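# Lay the boxed lamp flat on the display stand

## Task

Place the fragile lamp box lying flat on top of the display stand with its front side up, all of it on the stand's top surface; it may rest against the raised rim along the edge but not be propped up on it, and it may touch nothing except the stand. Then release it so it stays at rest. The lamp breaks, and the task fails, if the box is dropped, falls or gets bumped while not held or pressed, or gets hit or set down hard while held or pressed. The box must never touch the table or the stand's side below the top board. At the end the gripper must hold no loose object and bear little of the box's weight: open and move away.

## Robot and tools

Robot: one 6-joint arm ending in a two-finger parallel gripper. The fingers point along the gripper's +x axis and close along its y axis. The reported hand point sits between the finger pads, about 3 to 4 cm back from the tips.

Frame: the scene frame has its origin on the table surface directly under the arm base, +z up, and +y to the left when facing along +x. Positions are in metres, orientation as a quaternion in w,x,y,z order, velocities in m/s and rad/s. The base may be tilted relative to the table, and the printed hand position can be off, more so when the arm is stretched out.

execute_actions takes "actions", a list holding zero or one item, plus an optional "pictures" boolean (images come back by default). An empty list just reports the current state. A motion item is {"rows": [...], "steps": n} with n from 1 to 15 (default 15); each step lasts 1/30 s. There is a single list of rows for the one arm; each row has exactly 7 numbers: waist, shoulder, elbow, wrist pitch, wrist yaw, wrist roll, then gripper opening. The six joint numbers are absolute target angles in radians (the same values that Joint positions prints), not offsets. One row is used per step; if fewer rows than steps are given, the last one is held. A wait item is {"steps": n} with n up to 300; it commands nothing new and returns after that many steps counted from the previous result, including the time you spent replying.

Joint ranges (rad): waist -3.054 to 3.054, shoulder 0.000 to 3.142, elbow 0.000 to 2.356, wrist pitch -1.571 to 1.571, wrist yaw -1.571 to 1.571, wrist roll -3.142 to 3.142. A call is rejected entirely (nothing is sent) if a target exceeds an end by more than 0.010 and also lies further out than that joint's last reported angle. True ends may differ from these by up to 0.010; a target past the true end is clipped there and the result notes "joint sent to its limit" (possibly about an earlier move still running). No such note does not prove there is more room.

Opening: -1 to 1, absolute. +1 is fully open (pad gap 0.088 m); empty fingers close at about -0.80, and lower values change nothing. Closing fully takes at least about 0.5 s. grip_measured reports the actual finger opening on this same scale. To hold something, command a value clearly below grip_measured; the bigger the difference, the tighter the squeeze (up to roughly 34 N per pad). Readings may carry a constant error of about 1 mm. A fast close can squeeze harder than intended.

Motion limits: each step, a joint's target is capped at a fixed distance ahead of its measured angle (0.211 rad for waist, shoulder, elbow; 0.213 wrist pitch; 0.267 wrist yaw; 0.228 wrist roll), and all targets are pulled back if they would move the hand more than 70 mm from where it is. Distant targets therefore take several calls. Friction may leave a joint short of its target, especially at long reach, and tiny changes may not move it at all, so check Joint positions after each move.

Between calls the arm keeps heading to the last row sent until it has nearly stopped or a step was HELD; only a new action makes it push further. Fingers still in motion keep moving.

Result lines: the state line gives hand pose and velocity. Joint positions and Joint velocities list the six joints in row order, then the pad gap in m and m/s. "joint command not followed" means the clearance checker altered or blocked targets (mounting blocks and posts count as part of the arm). HELD marks steps where your row was not fully sent. A torque fault occurs when contact torque reaches a joint's load limit (N m: waist 16.6, shoulder 20.6, elbow 20.5, wrist pitch 5.42, wrist yaw 5.4, wrist roll 5.07, including the held object's weight); the arm then halts for 10 s and the rest of the call is dropped. MOTOR HOT appears from 50 °C while carrying load; at 95 °C an OVER-TEMPERATURE FAULT holds the arm, and if it does not cool within 30 to 60 s the arm and gripper lose power and go limp. Avoid long heavy holds, including while thinking.

zoom_image: {"camera": name, "region": [x0, y0, x1, y1]} in pixels from the top-left of that camera's latest image, at most 504 by 504. Cameras: cam_head_left, cam_head_right, cam_high, cam_low, cam_wrist, each 504x504; calibration is given in OpenCV conventions, with T_world_to_cam mapping scene-frame points into the camera frame, and may be a few degrees and millimetres off.



Cautions: lower the box gently and keep it clear of the table and the stand's side; never let it go while above the surface; do not knock anything off the table; a loose object may occasionally get a brief shove. Finish by opening the gripper and backing away so nothing is held or supported.

Each tool is called after "Call:" in YAML: its name, and indented under it one key for each argument.

Reference images:

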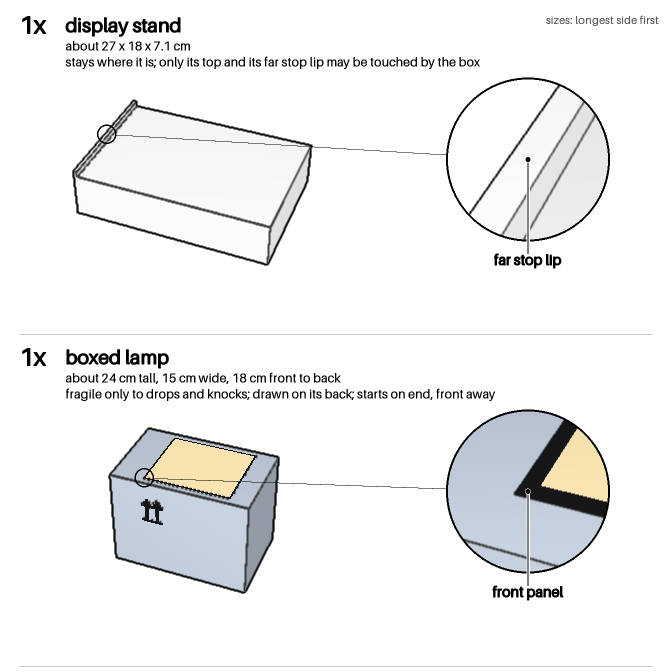

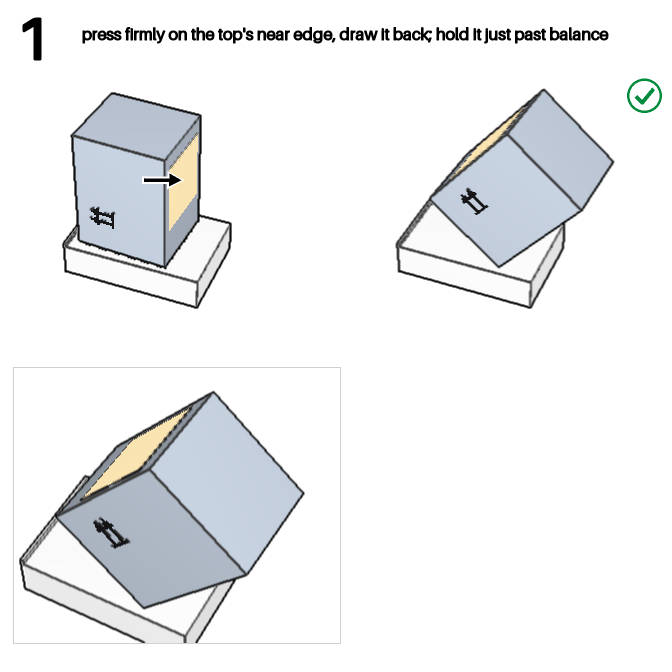

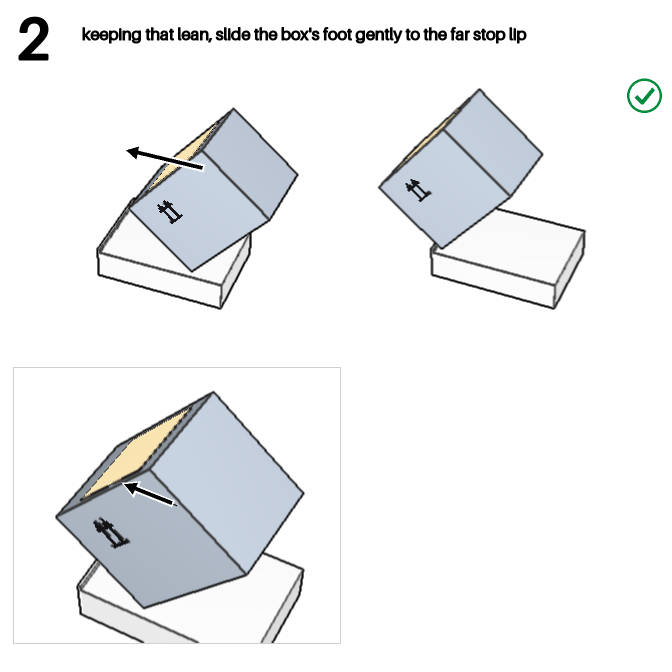

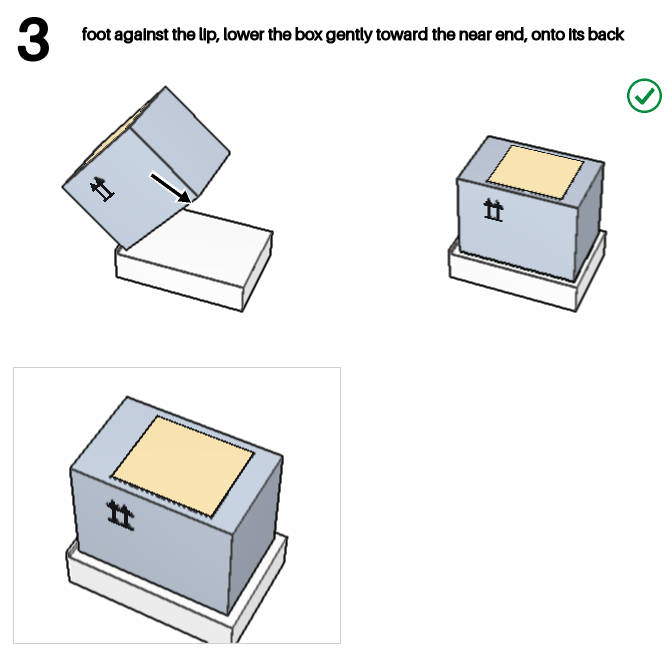

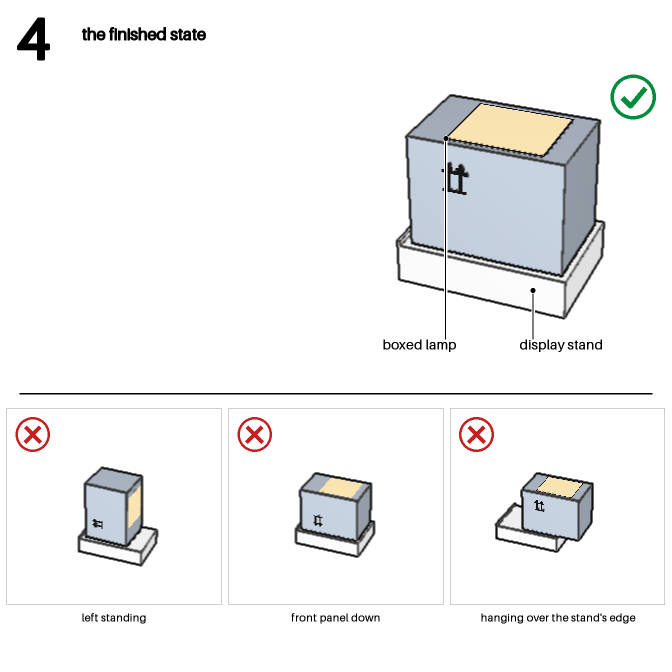

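## Session

Call:
execute_actions:
  actions: []

Scene clock: 0.00 s of 4970.00 s.
end_effector_position=(+0.3535, -0.2675, +0.1029) grip_measured=+0.847 end_effector_quat_wxyz=(+0.047, +0.970, +0.104, -0.213) end_effector_velocity=(-0.000, +0.002, +0.003) end_effector_angular_velocity=(-0.016, -0.021, +0.022)
Joint positions: [-0.892  2.292  1.001  0.501 -0.983  2.388  0.08 ]
Joint velocities: [-0.002 -0.002 -0.002  0.007 -0.022 -0.022 -0.   ]
Heat: hottest shoulder 30 °C (+0.0 °C/min).

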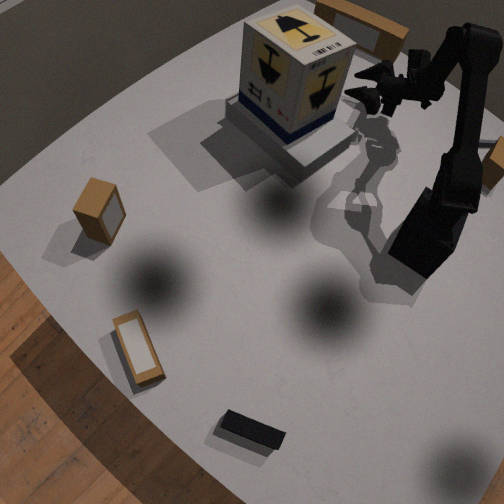

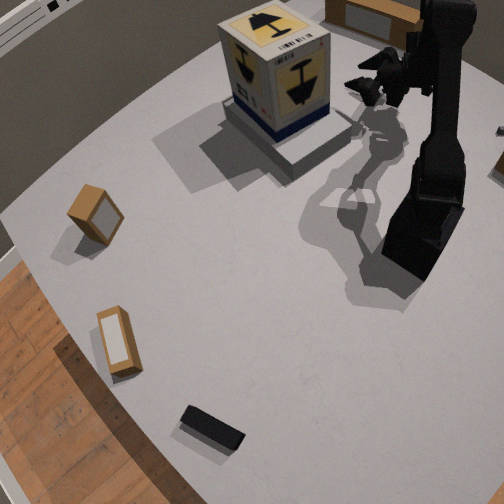

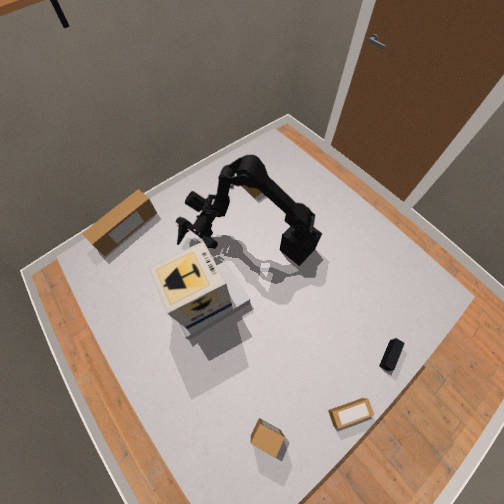

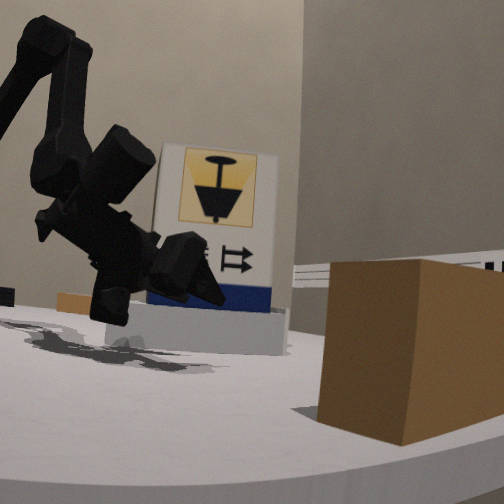

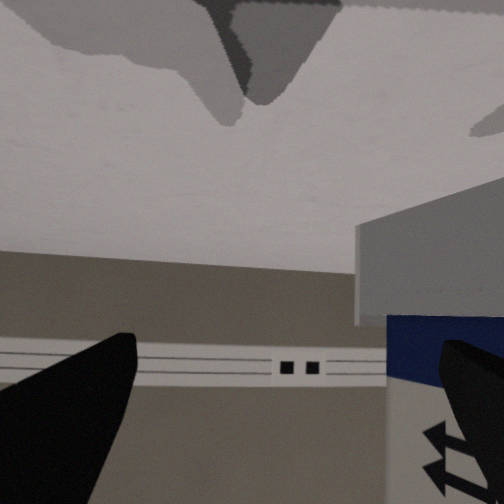

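Call:
zoom_image:
  camera: "cam_high"
  region: [130, 220, 270, 360]

Call:
zoom_image:
  camera: "cam_head_left"
  region: [200, 0, 400, 200]

Call:
zoom_image:
  camera: "cam_head_right"
  region: [190, 0, 390, 200]

Call:
zoom_image:
  camera: "cam_low"
  region: [90, 130, 320, 360]

Region (130, 220, 270, 360) of cam_high's 504x504 image, scaled by 3.600, with more detail than that image has.

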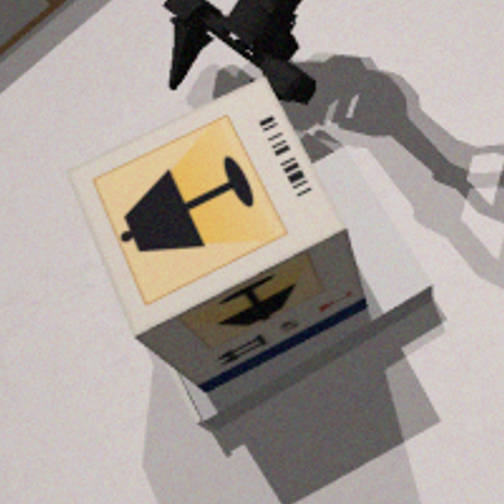

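Region (200, 0, 400, 200) of cam_head_left's 504x504 image, scaled by 2.520, with more detail than that image has.

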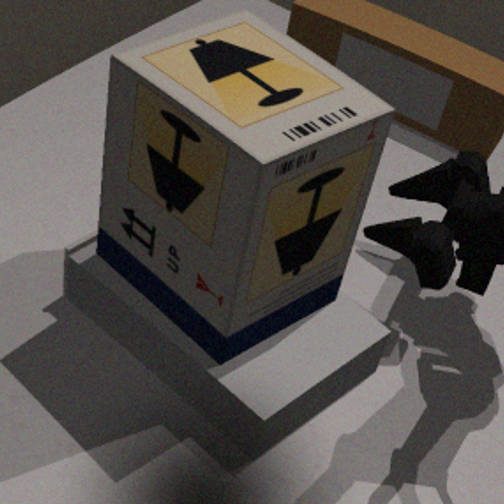

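Region (190, 0, 390, 200) of cam_head_right's 504x504 image, scaled by 2.520, with more detail than that image has.

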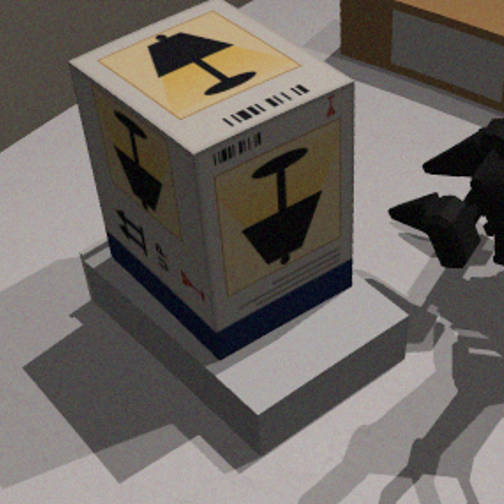

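Region (90, 130, 320, 360) of cam_low's 504x504 image, scaled by 2.191, with more detail than that image has.

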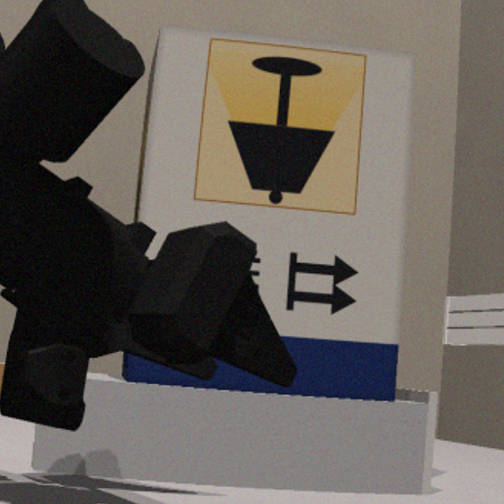

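Call:
execute_actions:
  actions:
    - {"rows": [[-0.892, 1.95, 1.001, 0.501, -0.7, 2.388, 0.85]], "steps": 15}
  pictures: false

Scene clock: 26.03 s of 4970.00 s.
end_effector_position=(+0.3656, -0.3219, +0.2324) grip_measured=+0.850 end_effector_quat_wxyz=(+0.208, +0.957, -0.042, -0.197) end_effector_velocity=(-0.006, +0.002, -0.015) end_effector_angular_velocity=(+0.043, +0.059, -0.030)
Joint positions: [-0.89   1.957  1.007  0.501 -0.707  2.388  0.081]
Joint velocities: [ 0.002 -0.002 -0.012 -0.066  0.037 -0.007 -0.   ]
Heat: hottest shoulder 35 °C (+11.5 °C/min).
Steps of this call (steps 1 to 90: nothing new was sent; then 22.53 s passed at rest; steps 91 to 105: all 15 steps of this action). Readings (joint positions):
91: [-0.890 2.270 0.999 0.496 -0.935 2.388]
92: [-0.890 2.245 0.993 0.491 -0.878 2.388]
94: [-0.890 2.177 0.990 0.494 -0.813 2.388]
98: [-0.890 2.023 0.998 0.504 -0.742 2.388]
105: the state above

Call:
execute_actions:
  actions:
    - {"rows": [[-0.89, 1.93, 1.05, 0.39, -0.66, 2.44, 0.9], [-0.89, 1.90, 1.09, 0.28, -0.61, 2.49, 0.95], [-0.89, 1.87, 1.13, 0.17, -0.56, 2.54, 1.0], [-0.89, 1.85, 1.17, 0.06, -0.51, 2.59, 1.0], [-0.89, 1.82, 1.21, -0.05, -0.46, 2.64, 1.0], [-0.89, 1.80, 1.25, -0.16, -0.41, 2.69, 1.0], [-0.89, 1.77, 1.29, -0.27, -0.36, 2.74, 1.0], [-0.89, 1.75, 1.33, -0.38, -0.31, 2.79, 1.0], [-0.89, 1.72, 1.37, -0.49, -0.26, 2.84, 1.0], [-0.89, 1.70, 1.41, -0.60, -0.21, 2.89, 1.0], [-0.89, 1.67, 1.45, -0.71, -0.16, 2.94, 1.0], [-0.89, 1.65, 1.50, -0.82, -0.11, 2.99, 1.0], [-0.89, 1.62, 1.55, -0.93, -0.07, 3.04, 1.0], [-0.89, 1.60, 1.59, -1.04, -0.03, 3.09, 1.0], [-0.89, 1.58, 1.63, -1.15, 0.0, 3.13, 1.0]], "steps": 15}
  pictures: false

Call:
execute_actions:
  actions:
    - {"steps": 20}
  pictures: false

Scene clock: 28.03 s of 4970.00 s.
end_effector_position=(+0.3353, -0.3851, +0.3911) grip_measured=+1.000 end_effector_quat_wxyz=(+0.018, +0.919, -0.320, -0.231) end_effector_velocity=(-0.136, -0.048, +0.462) end_effector_angular_velocity=(-0.012, -0.544, -1.310)
Joint positions: [-0.89   1.709  1.404 -0.109 -0.208  2.878  0.088]
Joint velocities: [-0.002 -0.554  0.842 -0.901  1.018  0.96   0.   ]
Heat: hottest shoulder 36 °C (+12.8 °C/min).
Steps of this call (steps 1 to 15: the robot went on to your last target; steps 16 to 45: nothing new was sent; steps 46 to 60: all 15 steps of this action). Readings (joint positions):
46: [-0.890 1.954 1.012 0.477 -0.694 2.397]
47: [-0.890 1.947 1.025 0.424 -0.674 2.420]
49: [-0.890 1.926 1.065 0.310 -0.612 2.484]
53: [-0.890 1.853 1.188 0.121 -0.462 2.635]
60: the state above

Scene clock: 28.70 s of 4970.00 s.
end_effector_position=(+0.2338, -0.3005, +0.3841) grip_measured=+1.000 end_effector_quat_wxyz=(-0.207, +0.774, -0.390, -0.454) end_effector_velocity=(-0.077, +0.100, -0.073) end_effector_angular_velocity=(+0.544, +0.384, -0.037)
Joint positions: [-0.89   1.577  1.625 -1.075 -0.003  3.126  0.088]
Joint velocities: [-0.002 -0.002 -0.002 -0.667 -0.007  0.022  0.   ]
Heat: hottest shoulder 36 °C (+12.5 °C/min).
Steps of this call (steps 1 to 20: the robot went on to your last target). Readings (joint positions):
1: [-0.890 1.691 1.434 -0.142 -0.176 2.913]
2: [-0.890 1.675 1.466 -0.178 -0.145 2.951]
4: [-0.890 1.642 1.532 -0.274 -0.085 3.024]
8: [-0.890 1.584 1.609 -0.479 -0.028 3.095]
20: the state above

Call:
execute_actions:
  actions:
    - {"rows": [[-0.85, 1.58, 1.63, -1.05, 0.0, 3.13, 1.0], [-0.81, 1.58, 1.63, -1.05, 0.0, 3.13, 1.0], [-0.77, 1.58, 1.63, -1.05, 0.0, 3.13, 1.0], [-0.73, 1.58, 1.63, -1.05, 0.0, 3.13, 1.0], [-0.69, 1.58, 1.63, -1.05, 0.0, 3.13, 1.0], [-0.65, 1.58, 1.63, -1.05, 0.0, 3.13, 1.0], [-0.61, 1.58, 1.63, -1.05, 0.0, 3.13, 1.0], [-0.57, 1.58, 1.63, -1.05, 0.0, 3.13, 1.0], [-0.53, 1.58, 1.63, -1.05, 0.0, 3.13, 1.0], [-0.49, 1.58, 1.63, -1.05, 0.0, 3.13, 1.0], [-0.45, 1.58, 1.63, -1.05, 0.0, 3.13, 1.0], [-0.41, 1.58, 1.63, -1.05, 0.0, 3.13, 1.0], [-0.37, 1.58, 1.63, -1.05, 0.0, 3.13, 1.0], [-0.33, 1.58, 1.63, -1.05, 0.0, 3.13, 1.0], [-0.10, 1.58, 1.63, -1.05, 0.0, 3.13, 1.0]], "steps": 15}
  pictures: false

Call:
execute_actions:
  actions:
    - {"steps": 20}

Scene clock: 30.17 s of 4970.00 s.
end_effector_position=(+0.3514, -0.1640, +0.3824) grip_measured=+1.000 end_effector_quat_wxyz=(-0.095, +0.848, -0.195, -0.484) end_effector_velocity=(+0.223, +0.462, -0.008) end_effector_angular_velocity=(+0.037, +0.002, +1.368)
Joint positions: [-0.407  1.577  1.625 -1.052  0.002  3.127  0.088]
Joint velocities: [ 1.346 -0.002 -0.002  0.007 -0.007 -0.022  0.   ]
Heat: hottest shoulder 35 °C (+9.9 °C/min).
Steps of this call (steps 1 to 29: the robot went on to your last target; steps 30 to 44: all 15 steps of this action). Readings (joint positions):
30: [-0.887 1.577 1.625 -1.134 -0.000 3.127]
31: [-0.877 1.577 1.625 -1.109 0.003 3.127]
33: [-0.832 1.577 1.625 -1.080 0.003 3.127]
37: [-0.685 1.577 1.625 -1.060 0.003 3.127]
44: the state above

Scene clock: 30.83 s of 4970.00 s.
end_effector_position=(+0.3853, -0.0535, +0.3810) grip_measured=+1.000 end_effector_quat_wxyz=(-0.026, +0.867, -0.060, -0.494) end_effector_velocity=(+0.000, +0.004, +0.001) end_effector_angular_velocity=(+0.002, -0.008, +0.017)
Joint positions: [-0.104  1.577  1.625 -1.051 -0.002  3.127  0.088]
Joint velocities: [ 0.007 -0.007 -0.007  0.007 -0.007 -0.007  0.   ]
Heat: hottest shoulder 35 °C (+9.7 °C/min).
Steps of this call (steps 1 to 20: the robot went on to your last target). Readings (joint positions):
1: [-0.361 1.577 1.625 -1.052 0.002 3.126]
2: [-0.313 1.577 1.625 -1.051 0.002 3.126]
4: [-0.219 1.577 1.625 -1.051 0.000 3.127]
8: [-0.120 1.577 1.625 -1.051 -0.004 3.127]
20: the state above
camera_calibration (this result's frames):
cam_wrist: T_world_to_cam=[[0.115513, 0.992928, -0.0273935, 0.0279838], [0.662675, -0.0564907, 0.746773, -0.505264], [0.739945, -0.104415, -0.664515, 0.0345528], [0, 0, 0, 1]] pos_world=[0.306027, -0.0527208, 0.401045]

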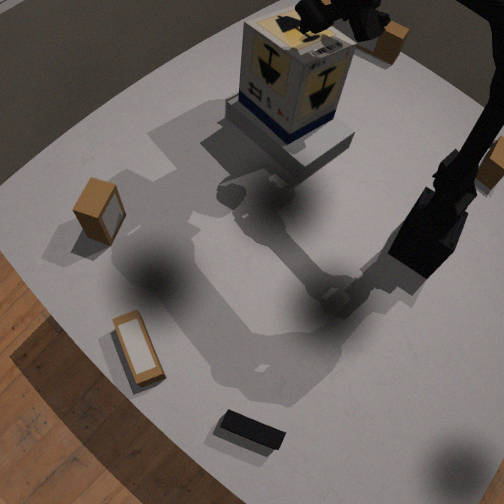

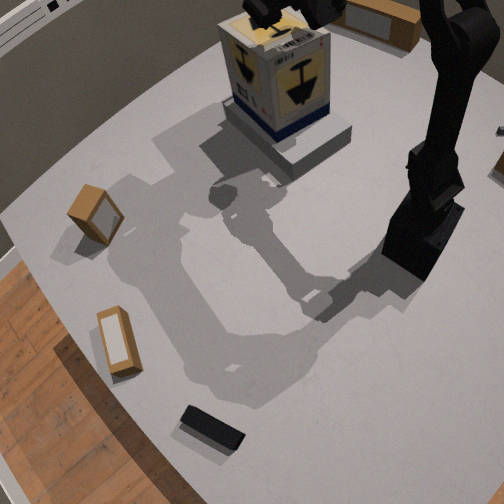

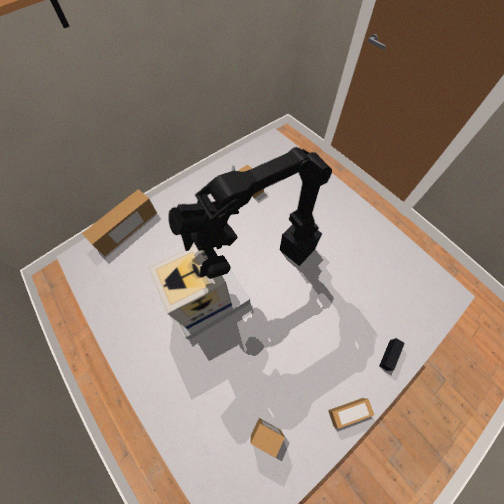

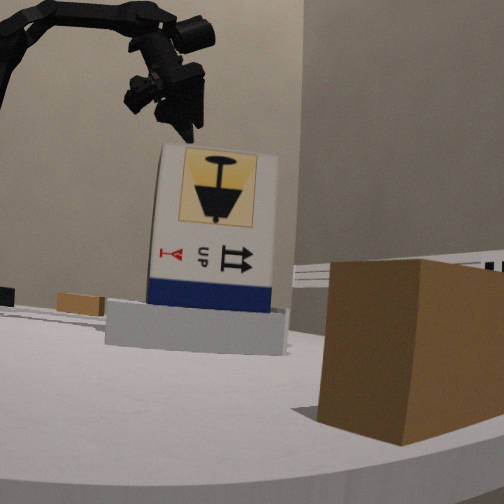

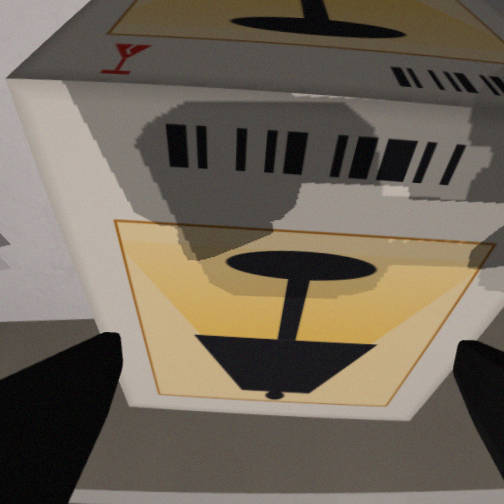

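Call:
zoom_image:
  camera: "cam_low"
  region: [110, 40, 250, 180]

Call:
zoom_image:
  camera: "cam_head_right"
  region: [200, 0, 360, 160]

Region (110, 40, 250, 180) of cam_low's 504x504 image, scaled by 3.600, with more detail than that image has.

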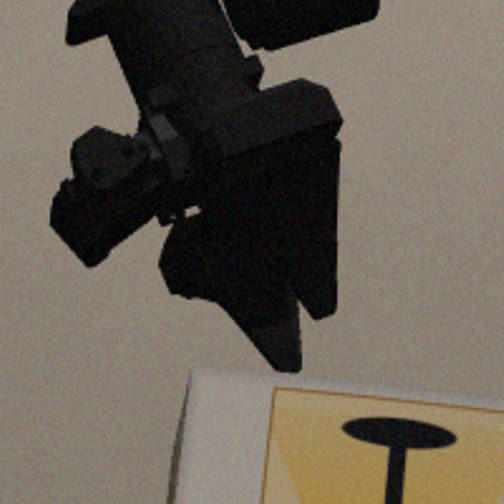

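Region (200, 0, 360, 160) of cam_head_right's 504x504 image, scaled by 3.150, with more detail than that image has.

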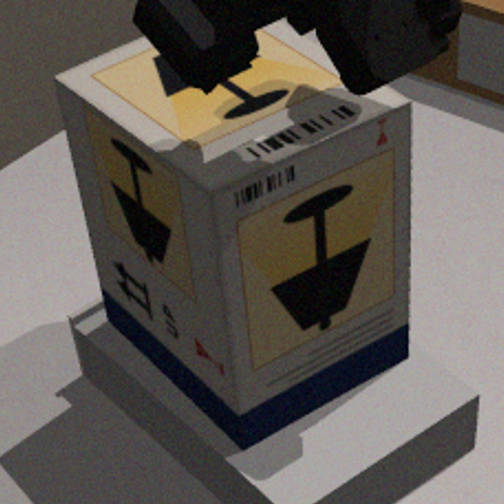

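Call:
zoom_image:
  camera: "cam_wrist"
  region: [80, 300, 480, 460]

Call:
zoom_image:
  camera: "cam_wrist"
  region: [0, 30, 504, 280]

Region (80, 300, 480, 460) of cam_wrist's 504x504 image, scaled by 1.260, with more detail than that image has; it fills the top 202 rows of this view, and the rest is white.

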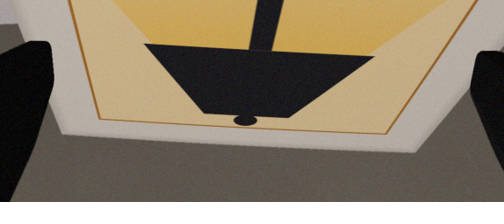

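Region (0, 30, 504, 280) of cam_wrist's 504x504 image, scaled by 1.000; it fills the top 250 rows of this view, and the rest is white.

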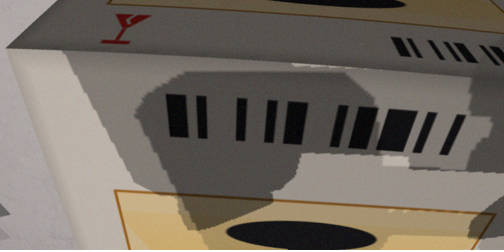

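Call:
zoom_image:
  camera: "cam_high"
  region: [165, 280, 265, 355]

Call:
zoom_image:
  camera: "cam_head_left"
  region: [215, 80, 365, 195]

Region (165, 280, 265, 355) of cam_high's 504x504 image, scaled by 5.040, with more detail than that image has; it fills the top 378 rows of this view, and the rest is white.

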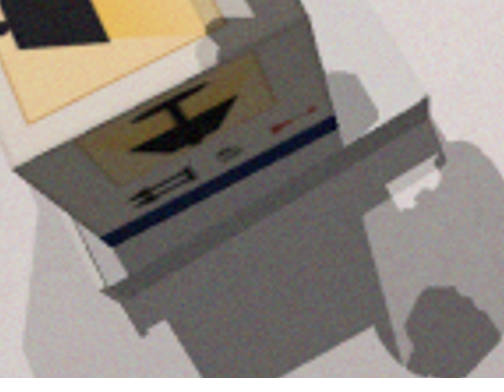

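Region (215, 80, 365, 195) of cam_head_left's 504x504 image, scaled by 3.360, with more detail than that image has; it fills the top 386 rows of this view, and the rest is white.

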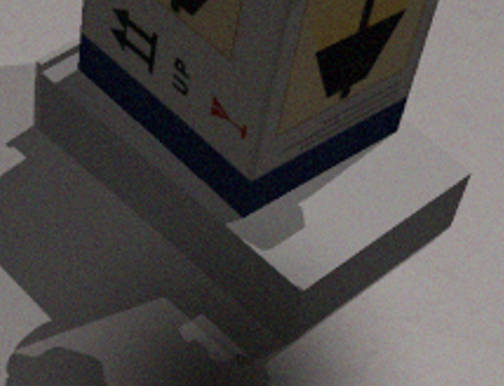

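Call:
execute_actions:
  actions:
    - {"rows": [[-0.10, 1.58, 1.627, -1.06, 0.0, 3.14, 1.0], [-0.097, 1.581, 1.624, -1.07, 0.0, 3.14, 1.0], [-0.094, 1.582, 1.621, -1.08, 0.0, 3.14, 1.0], [-0.091, 1.583, 1.618, -1.09, 0.0, 3.14, 1.0], [-0.088, 1.584, 1.615, -1.10, 0.0, 3.14, 1.0], [-0.085, 1.585, 1.612, -1.11, 0.0, 3.14, 1.0], [-0.082, 1.586, 1.609, -1.12, 0.0, 3.14, 1.0], [-0.080, 1.586, 1.606, -1.13, 0.0, 3.14, 1.0], [-0.080, 1.586, 1.603, -1.135, 0.0, 3.14, 1.0]], "steps": 15}

Scene clock: 45.90 s of 4970.00 s.
end_effector_position=(+0.3702, -0.0440, +0.3696) grip_measured=+1.000 end_effector_quat_wxyz=(-0.028, +0.845, -0.052, -0.532) end_effector_velocity=(-0.009, +0.001, -0.007) end_effector_angular_velocity=(+0.015, +0.045, -0.006)
Joint positions: [-0.084  1.577  1.616 -1.129 -0.002  3.136  0.088]
Joint velocities: [-0.002 -0.002 -0.012 -0.037 -0.007  0.007  0.   ]
Heat: hottest shoulder 35 °C (+6.5 °C/min).
Steps of this call (steps 1 to 15: the robot went on to your last target; steps 16 to 90: nothing new was sent; then 11.57 s passed at rest; steps 91 to 105: all 15 steps of this action). Readings (joint positions):
91: [-0.104 1.577 1.625 -1.051 -0.002 3.129]
92: [-0.103 1.577 1.625 -1.053 -0.002 3.131]
94: [-0.101 1.577 1.625 -1.067 -0.002 3.134]
98: [-0.091 1.577 1.625 -1.101 -0.002 3.136]
105: the state above
camera_calibration (this result's frames):
cam_wrist: T_world_to_cam=[[0.102656, 0.994508, -0.0203929, 0.0222315], [0.724995, -0.0607682, 0.686069, -0.487058], [0.681061, -0.0852141, -0.727251, 0.0849493], [0, 0, 0, 1]] pos_world=[0.292976, -0.0444681, 0.396388]

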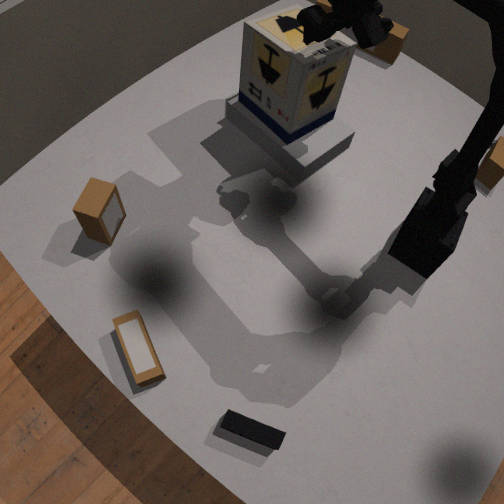

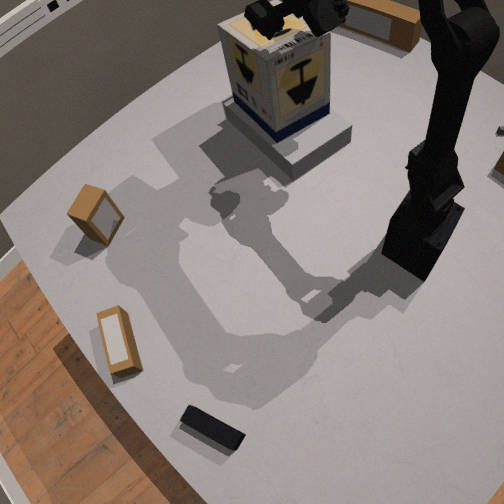

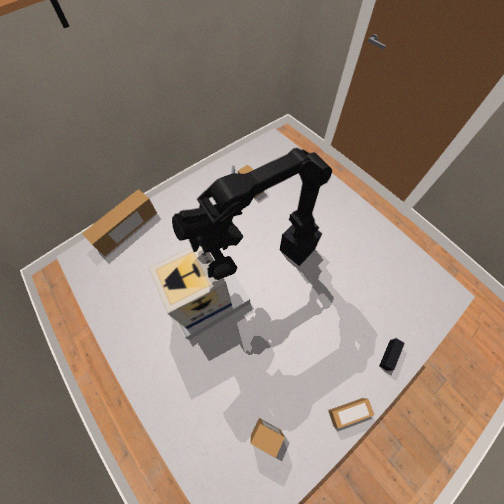

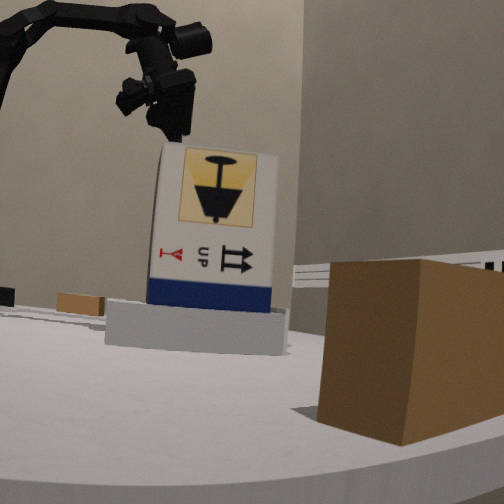

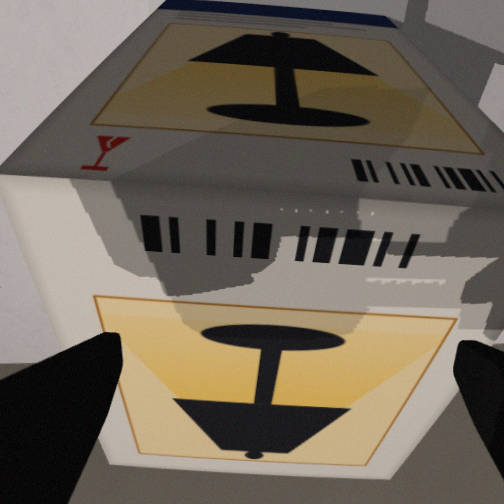

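Call:
execute_actions:
  actions:
    - {"rows": [[-0.080, 1.58, 1.600, -1.132, 0.0, 3.14, 1.0], [-0.080, 1.58, 1.595, -1.129, 0.0, 3.14, 1.0], [-0.080, 1.58, 1.590, -1.126, 0.0, 3.14, 1.0], [-0.080, 1.58, 1.585, -1.123, 0.0, 3.14, 1.0], [-0.080, 1.58, 1.580, -1.120, 0.0, 3.14, 1.0], [-0.080, 1.58, 1.575, -1.117, 0.0, 3.14, 1.0], [-0.080, 1.58, 1.570, -1.114, 0.0, 3.14, 1.0], [-0.080, 1.58, 1.565, -1.111, 0.0, 3.14, 1.0], [-0.080, 1.58, 1.560, -1.108, 0.0, 3.14, 1.0], [-0.080, 1.58, 1.555, -1.105, 0.0, 3.14, 1.0], [-0.080, 1.58, 1.550, -1.102, 0.0, 3.14, 1.0], [-0.080, 1.58, 1.546, -1.10, 0.0, 3.14, 1.0]], "steps": 15}
  pictures: false

Call:
execute_actions:
  actions:
    - {"steps": 10}

Scene clock: 47.63 s of 4970.00 s.
end_effector_position=(+0.3672, -0.0436, +0.3538) grip_measured=+1.000 end_effector_quat_wxyz=(-0.029, +0.837, -0.052, -0.544) end_effector_velocity=(-0.006, +0.001, -0.019) end_effector_angular_velocity=(+0.003, +0.042, +0.020)
Joint positions: [-0.084  1.577  1.563 -1.106 -0.002  3.137  0.088]
Joint velocities: [-0.002 -0.002 -0.066  0.022 -0.007 -0.022  0.   ]
Heat: hottest shoulder 35 °C (+6.3 °C/min).
Steps of this call (steps 1 to 15: the robot went on to your last target; steps 16 to 37: nothing new was sent; steps 38 to 52: all 15 steps of this action). Readings (joint positions):
38: [-0.084 1.577 1.615 -1.132 -0.002 3.137]
39: [-0.084 1.577 1.614 -1.132 -0.002 3.137]
41: [-0.084 1.577 1.609 -1.131 -0.002 3.137]
45: [-0.084 1.577 1.591 -1.121 -0.002 3.137]
52: the state above

Scene clock: 47.97 s of 4970.00 s.
end_effector_position=(+0.3673, -0.0436, +0.3528) grip_measured=+1.000 end_effector_quat_wxyz=(-0.029, +0.837, -0.052, -0.544) end_effector_velocity=(-0.002, +0.004, -0.002) end_effector_angular_velocity=(+0.019, +0.010, +0.018)
Joint positions: [-0.084  1.577  1.559 -1.102 -0.002  3.137  0.088]
Joint velocities: [ 0.002 -0.002 -0.007 -0.007 -0.022 -0.007  0.   ]
Heat: hottest shoulder 35 °C (+6.3 °C/min).
Steps of this call (steps 1 to 10: the robot went on to your last target). Readings (joint positions):
1: [-0.084 1.577 1.561 -1.105 -0.002 3.137]
2: [-0.084 1.577 1.561 -1.104 -0.002 3.137]
4: [-0.084 1.577 1.560 -1.103 -0.002 3.137]
8: [-0.084 1.577 1.559 -1.102 -0.002 3.137]
10: the state above
camera_calibration (this result's frames):
cam_wrist: T_world_to_cam=[[0.10227, 0.994564, -0.0195791, 0.0216851], [0.745154, -0.0635544, 0.663858, -0.473167], [0.659005, -0.082482, -0.747603, 0.0901338], [0, 0, 0, 1]] pos_world=[0.290965, -0.0442046, 0.381924]

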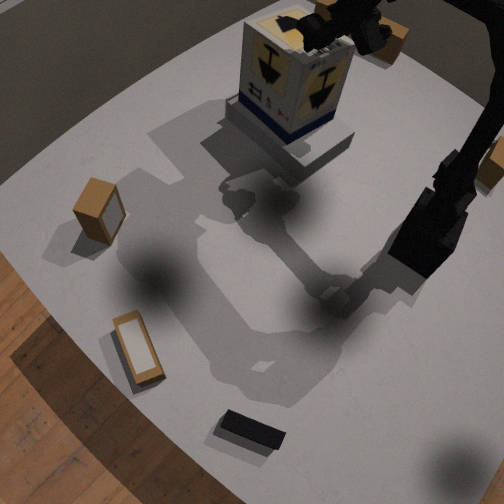

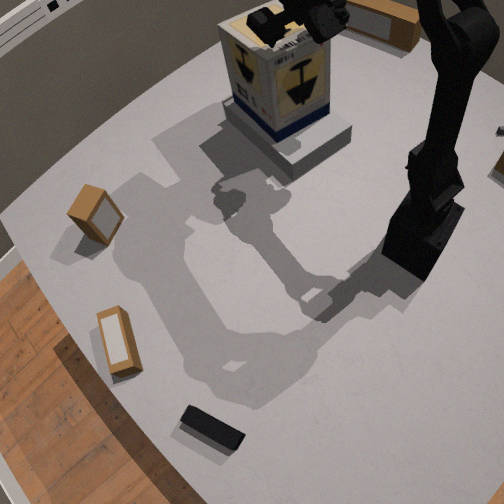

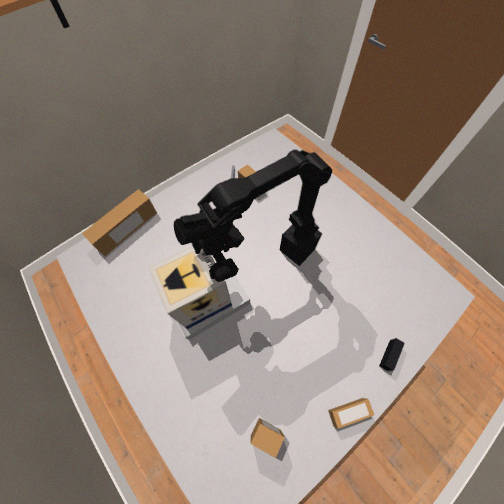

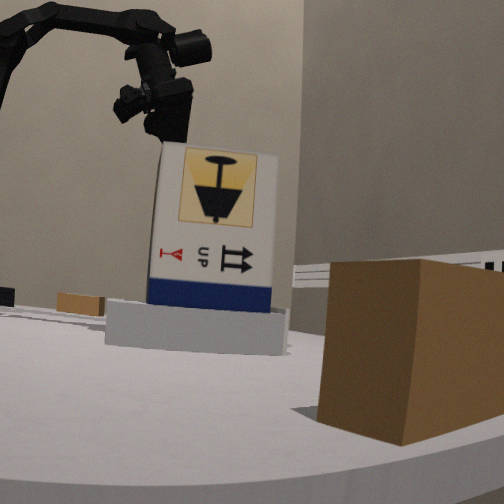

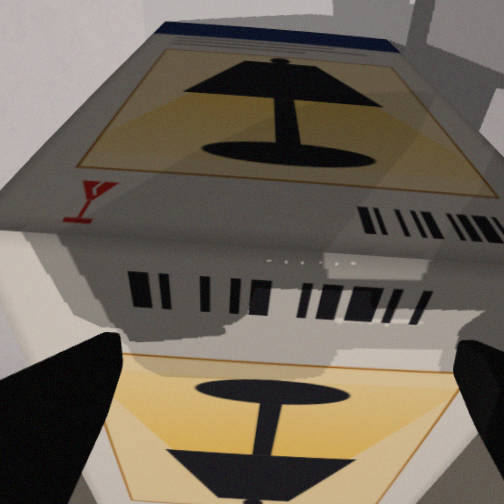

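Call:
execute_actions:
  actions:
    - {"rows": [[-0.080, 1.58, 1.543, -1.098, 0.0, 3.14, 1.0], [-0.080, 1.58, 1.540, -1.096, 0.0, 3.14, 1.0], [-0.080, 1.58, 1.537, -1.094, 0.0, 3.14, 1.0], [-0.080, 1.58, 1.534, -1.091, 0.0, 3.14, 1.0], [-0.080, 1.58, 1.531, -1.089, 0.0, 3.14, 1.0], [-0.080, 1.58, 1.528, -1.087, 0.0, 3.14, 1.0], [-0.080, 1.58, 1.525, -1.085, 0.0, 3.14, 1.0], [-0.080, 1.58, 1.522, -1.082, 0.0, 3.14, 1.0], [-0.080, 1.58, 1.519, -1.080, 0.0, 3.14, 1.0], [-0.080, 1.58, 1.516, -1.078, 0.0, 3.14, 1.0], [-0.080, 1.58, 1.513, -1.075, 0.0, 3.14, 1.0], [-0.080, 1.58, 1.510, -1.073, 0.0, 3.14, 1.0]], "steps": 15}
  pictures: false

Call:
execute_actions:
  actions:
    - {"steps": 10}
  pictures: false

Scene clock: 49.47 s of 4970.00 s.
end_effector_position=(+0.3676, -0.0435, +0.3466) grip_measured=+1.000 end_effector_quat_wxyz=(-0.029, +0.836, -0.052, -0.545) end_effector_velocity=(-0.000, +0.002, -0.005) end_effector_angular_velocity=(+0.004, -0.003, +0.012)
Joint positions: [-0.083  1.576  1.533 -1.08  -0.003  3.137  0.088]
Joint velocities: [ 0.002 -0.007 -0.027  0.022 -0.007 -0.007  0.   ]
Heat: hottest shoulder 35 °C (+6.1 °C/min).
Steps of this call (steps 1 to 15: the robot went on to your last target; steps 16 to 30: nothing new was sent; steps 31 to 45: all 15 steps of this action). Readings (joint positions):
31: [-0.084 1.577 1.558 -1.101 -0.002 3.137]
32: [-0.084 1.577 1.557 -1.101 -0.002 3.137]
34: [-0.084 1.577 1.554 -1.097 -0.002 3.137]
38: [-0.084 1.577 1.543 -1.091 -0.002 3.137]
45: the state above

Scene clock: 49.80 s of 4970.00 s.
end_effector_position=(+0.3677, -0.0435, +0.3465) grip_measured=+1.000 end_effector_quat_wxyz=(-0.029, +0.837, -0.052, -0.544) end_effector_velocity=(+0.001, +0.002, +0.001) end_effector_angular_velocity=(+0.016, -0.009, +0.013)
Joint positions: [-0.083  1.575  1.531 -1.077 -0.003  3.137  0.088]
Joint velocities: [-0.002 -0.002 -0.002  0.007 -0.022 -0.007  0.   ]
Heat: hottest shoulder 35 °C (+6.0 °C/min).
Steps of this call (steps 1 to 10: the robot went on to your last target). Readings (joint positions):
1: [-0.083 1.575 1.533 -1.079 -0.003 3.137]
2: [-0.083 1.575 1.532 -1.078 -0.003 3.137]
4: [-0.083 1.575 1.532 -1.078 -0.003 3.137]
8: [-0.083 1.575 1.531 -1.077 -0.003 3.137]
10: the state above

Call:
execute_actions:
  actions:
    - {"rows": [[-0.080, 1.583, 1.508, -1.077, 0.0, 3.14, 1.0], [-0.080, 1.586, 1.506, -1.081, 0.0, 3.14, 1.0], [-0.080, 1.589, 1.503, -1.085, 0.0, 3.14, 1.0], [-0.080, 1.592, 1.500, -1.089, 0.0, 3.14, 1.0], [-0.080, 1.595, 1.498, -1.093, 0.0, 3.14, 1.0], [-0.080, 1.598, 1.495, -1.097, 0.0, 3.14, 1.0], [-0.080, 1.601, 1.493, -1.101, 0.0, 3.14, 1.0], [-0.080, 1.604, 1.490, -1.105, 0.0, 3.14, 1.0], [-0.080, 1.607, 1.488, -1.109, 0.0, 3.14, 1.0], [-0.080, 1.610, 1.485, -1.113, 0.0, 3.14, 1.0], [-0.080, 1.613, 1.483, -1.117, 0.0, 3.14, 1.0], [-0.080, 1.616, 1.480, -1.121, 0.0, 3.14, 1.0], [-0.080, 1.620, 1.477, -1.124, 0.0, 3.14, 1.0]], "steps": 15}

Scene clock: 54.20 s of 4970.00 s.
end_effector_position=(+0.3631, -0.0426, +0.3430) grip_measured=+1.000 end_effector_quat_wxyz=(-0.032, +0.830, -0.052, -0.554) end_effector_velocity=(-0.010, +0.004, -0.006) end_effector_angular_velocity=(+0.030, +0.053, -0.001)
Joint positions: [-0.083  1.575  1.526 -1.096 -0.004  3.142  0.088]
Joint velocities: [-0.002  0.002 -0.002 -0.051 -0.022  0.007  0.   ]
Heat: hottest shoulder 35 °C (+5.5 °C/min).
Steps of this call (steps 1 to 15: the robot went on to your last target; steps 16 to 90: nothing new was sent; then 0.90 s passed at rest; steps 91 to 105: all 15 steps of this action). Readings (joint positions):
91: [-0.083 1.574 1.530 -1.077 -0.003 3.137]
92: [-0.083 1.574 1.530 -1.077 -0.003 3.137]
94: [-0.083 1.574 1.529 -1.077 -0.003 3.137]
98: [-0.083 1.574 1.527 -1.079 -0.003 3.141]
105: the state above
camera_calibration (this result's frames):
cam_wrist: T_world_to_cam=[[0.105425, 0.994311, -0.0152164, 0.0182679], [0.760698, -0.0707811, 0.645235, -0.463014], [0.640487, -0.079599, -0.763833, 0.0981038], [0, 0, 0, 1]] pos_world=[0.287454, -0.0431277, 0.373966]

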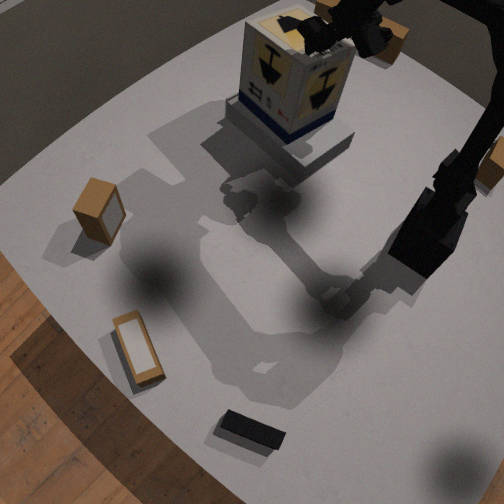

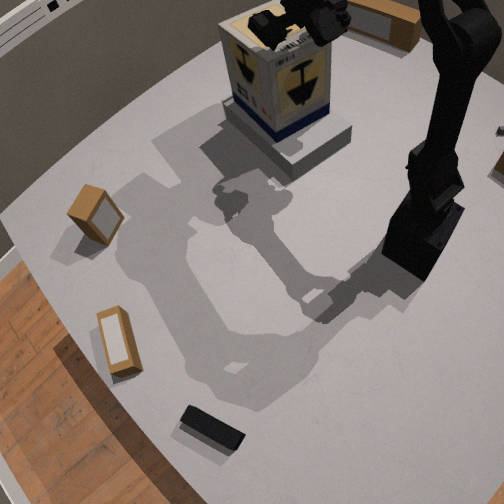

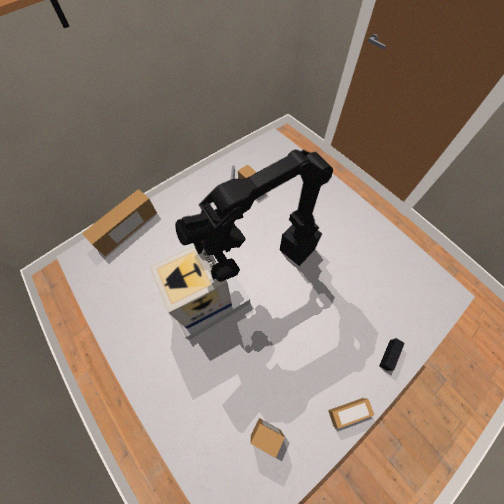

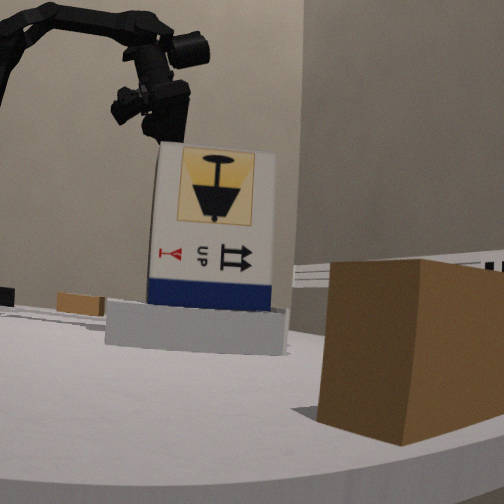

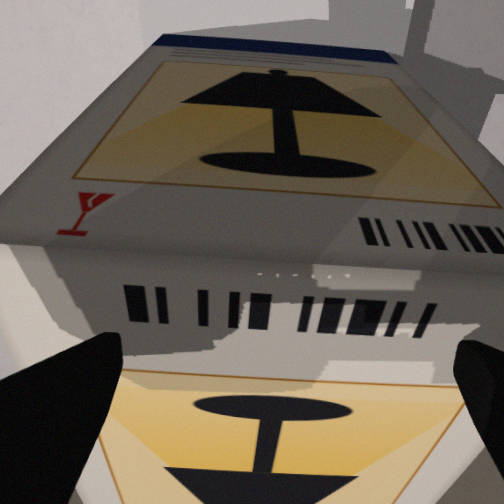

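Call:
execute_actions:
  actions: []
  pictures: false

Scene clock: 54.80 s of 4970.00 s.
end_effector_position=(+0.3622, -0.0425, +0.3425) grip_measured=+1.000 end_effector_quat_wxyz=(-0.032, +0.829, -0.052, -0.556) end_effector_velocity=(-0.006, +0.001, -0.002) end_effector_angular_velocity=(+0.018, +0.020, -0.020)
Joint positions: [-0.083  1.575  1.526 -1.101 -0.004  3.142  0.088]
Joint velocities: [-0.002 -0.007 -0.007 -0.022 -0.007  0.022  0.   ]
Heat: hottest shoulder 35 °C (+5.5 °C/min).
Steps of this call (steps 1 to 15: the robot went on to your last target; steps 16 to 18: nothing new was sent). Readings (joint positions):
1: [-0.083 1.575 1.526 -1.097 -0.004 3.142]
2: [-0.083 1.575 1.526 -1.098 -0.004 3.142]
4: [-0.083 1.575 1.526 -1.099 -0.004 3.142]
8: [-0.083 1.575 1.526 -1.100 -0.004 3.142]
18: the state above
The arm was judged still, so your last target was given up. Only a new action makes it travel on or press farther. Fingers that are still opening or closing keep moving.


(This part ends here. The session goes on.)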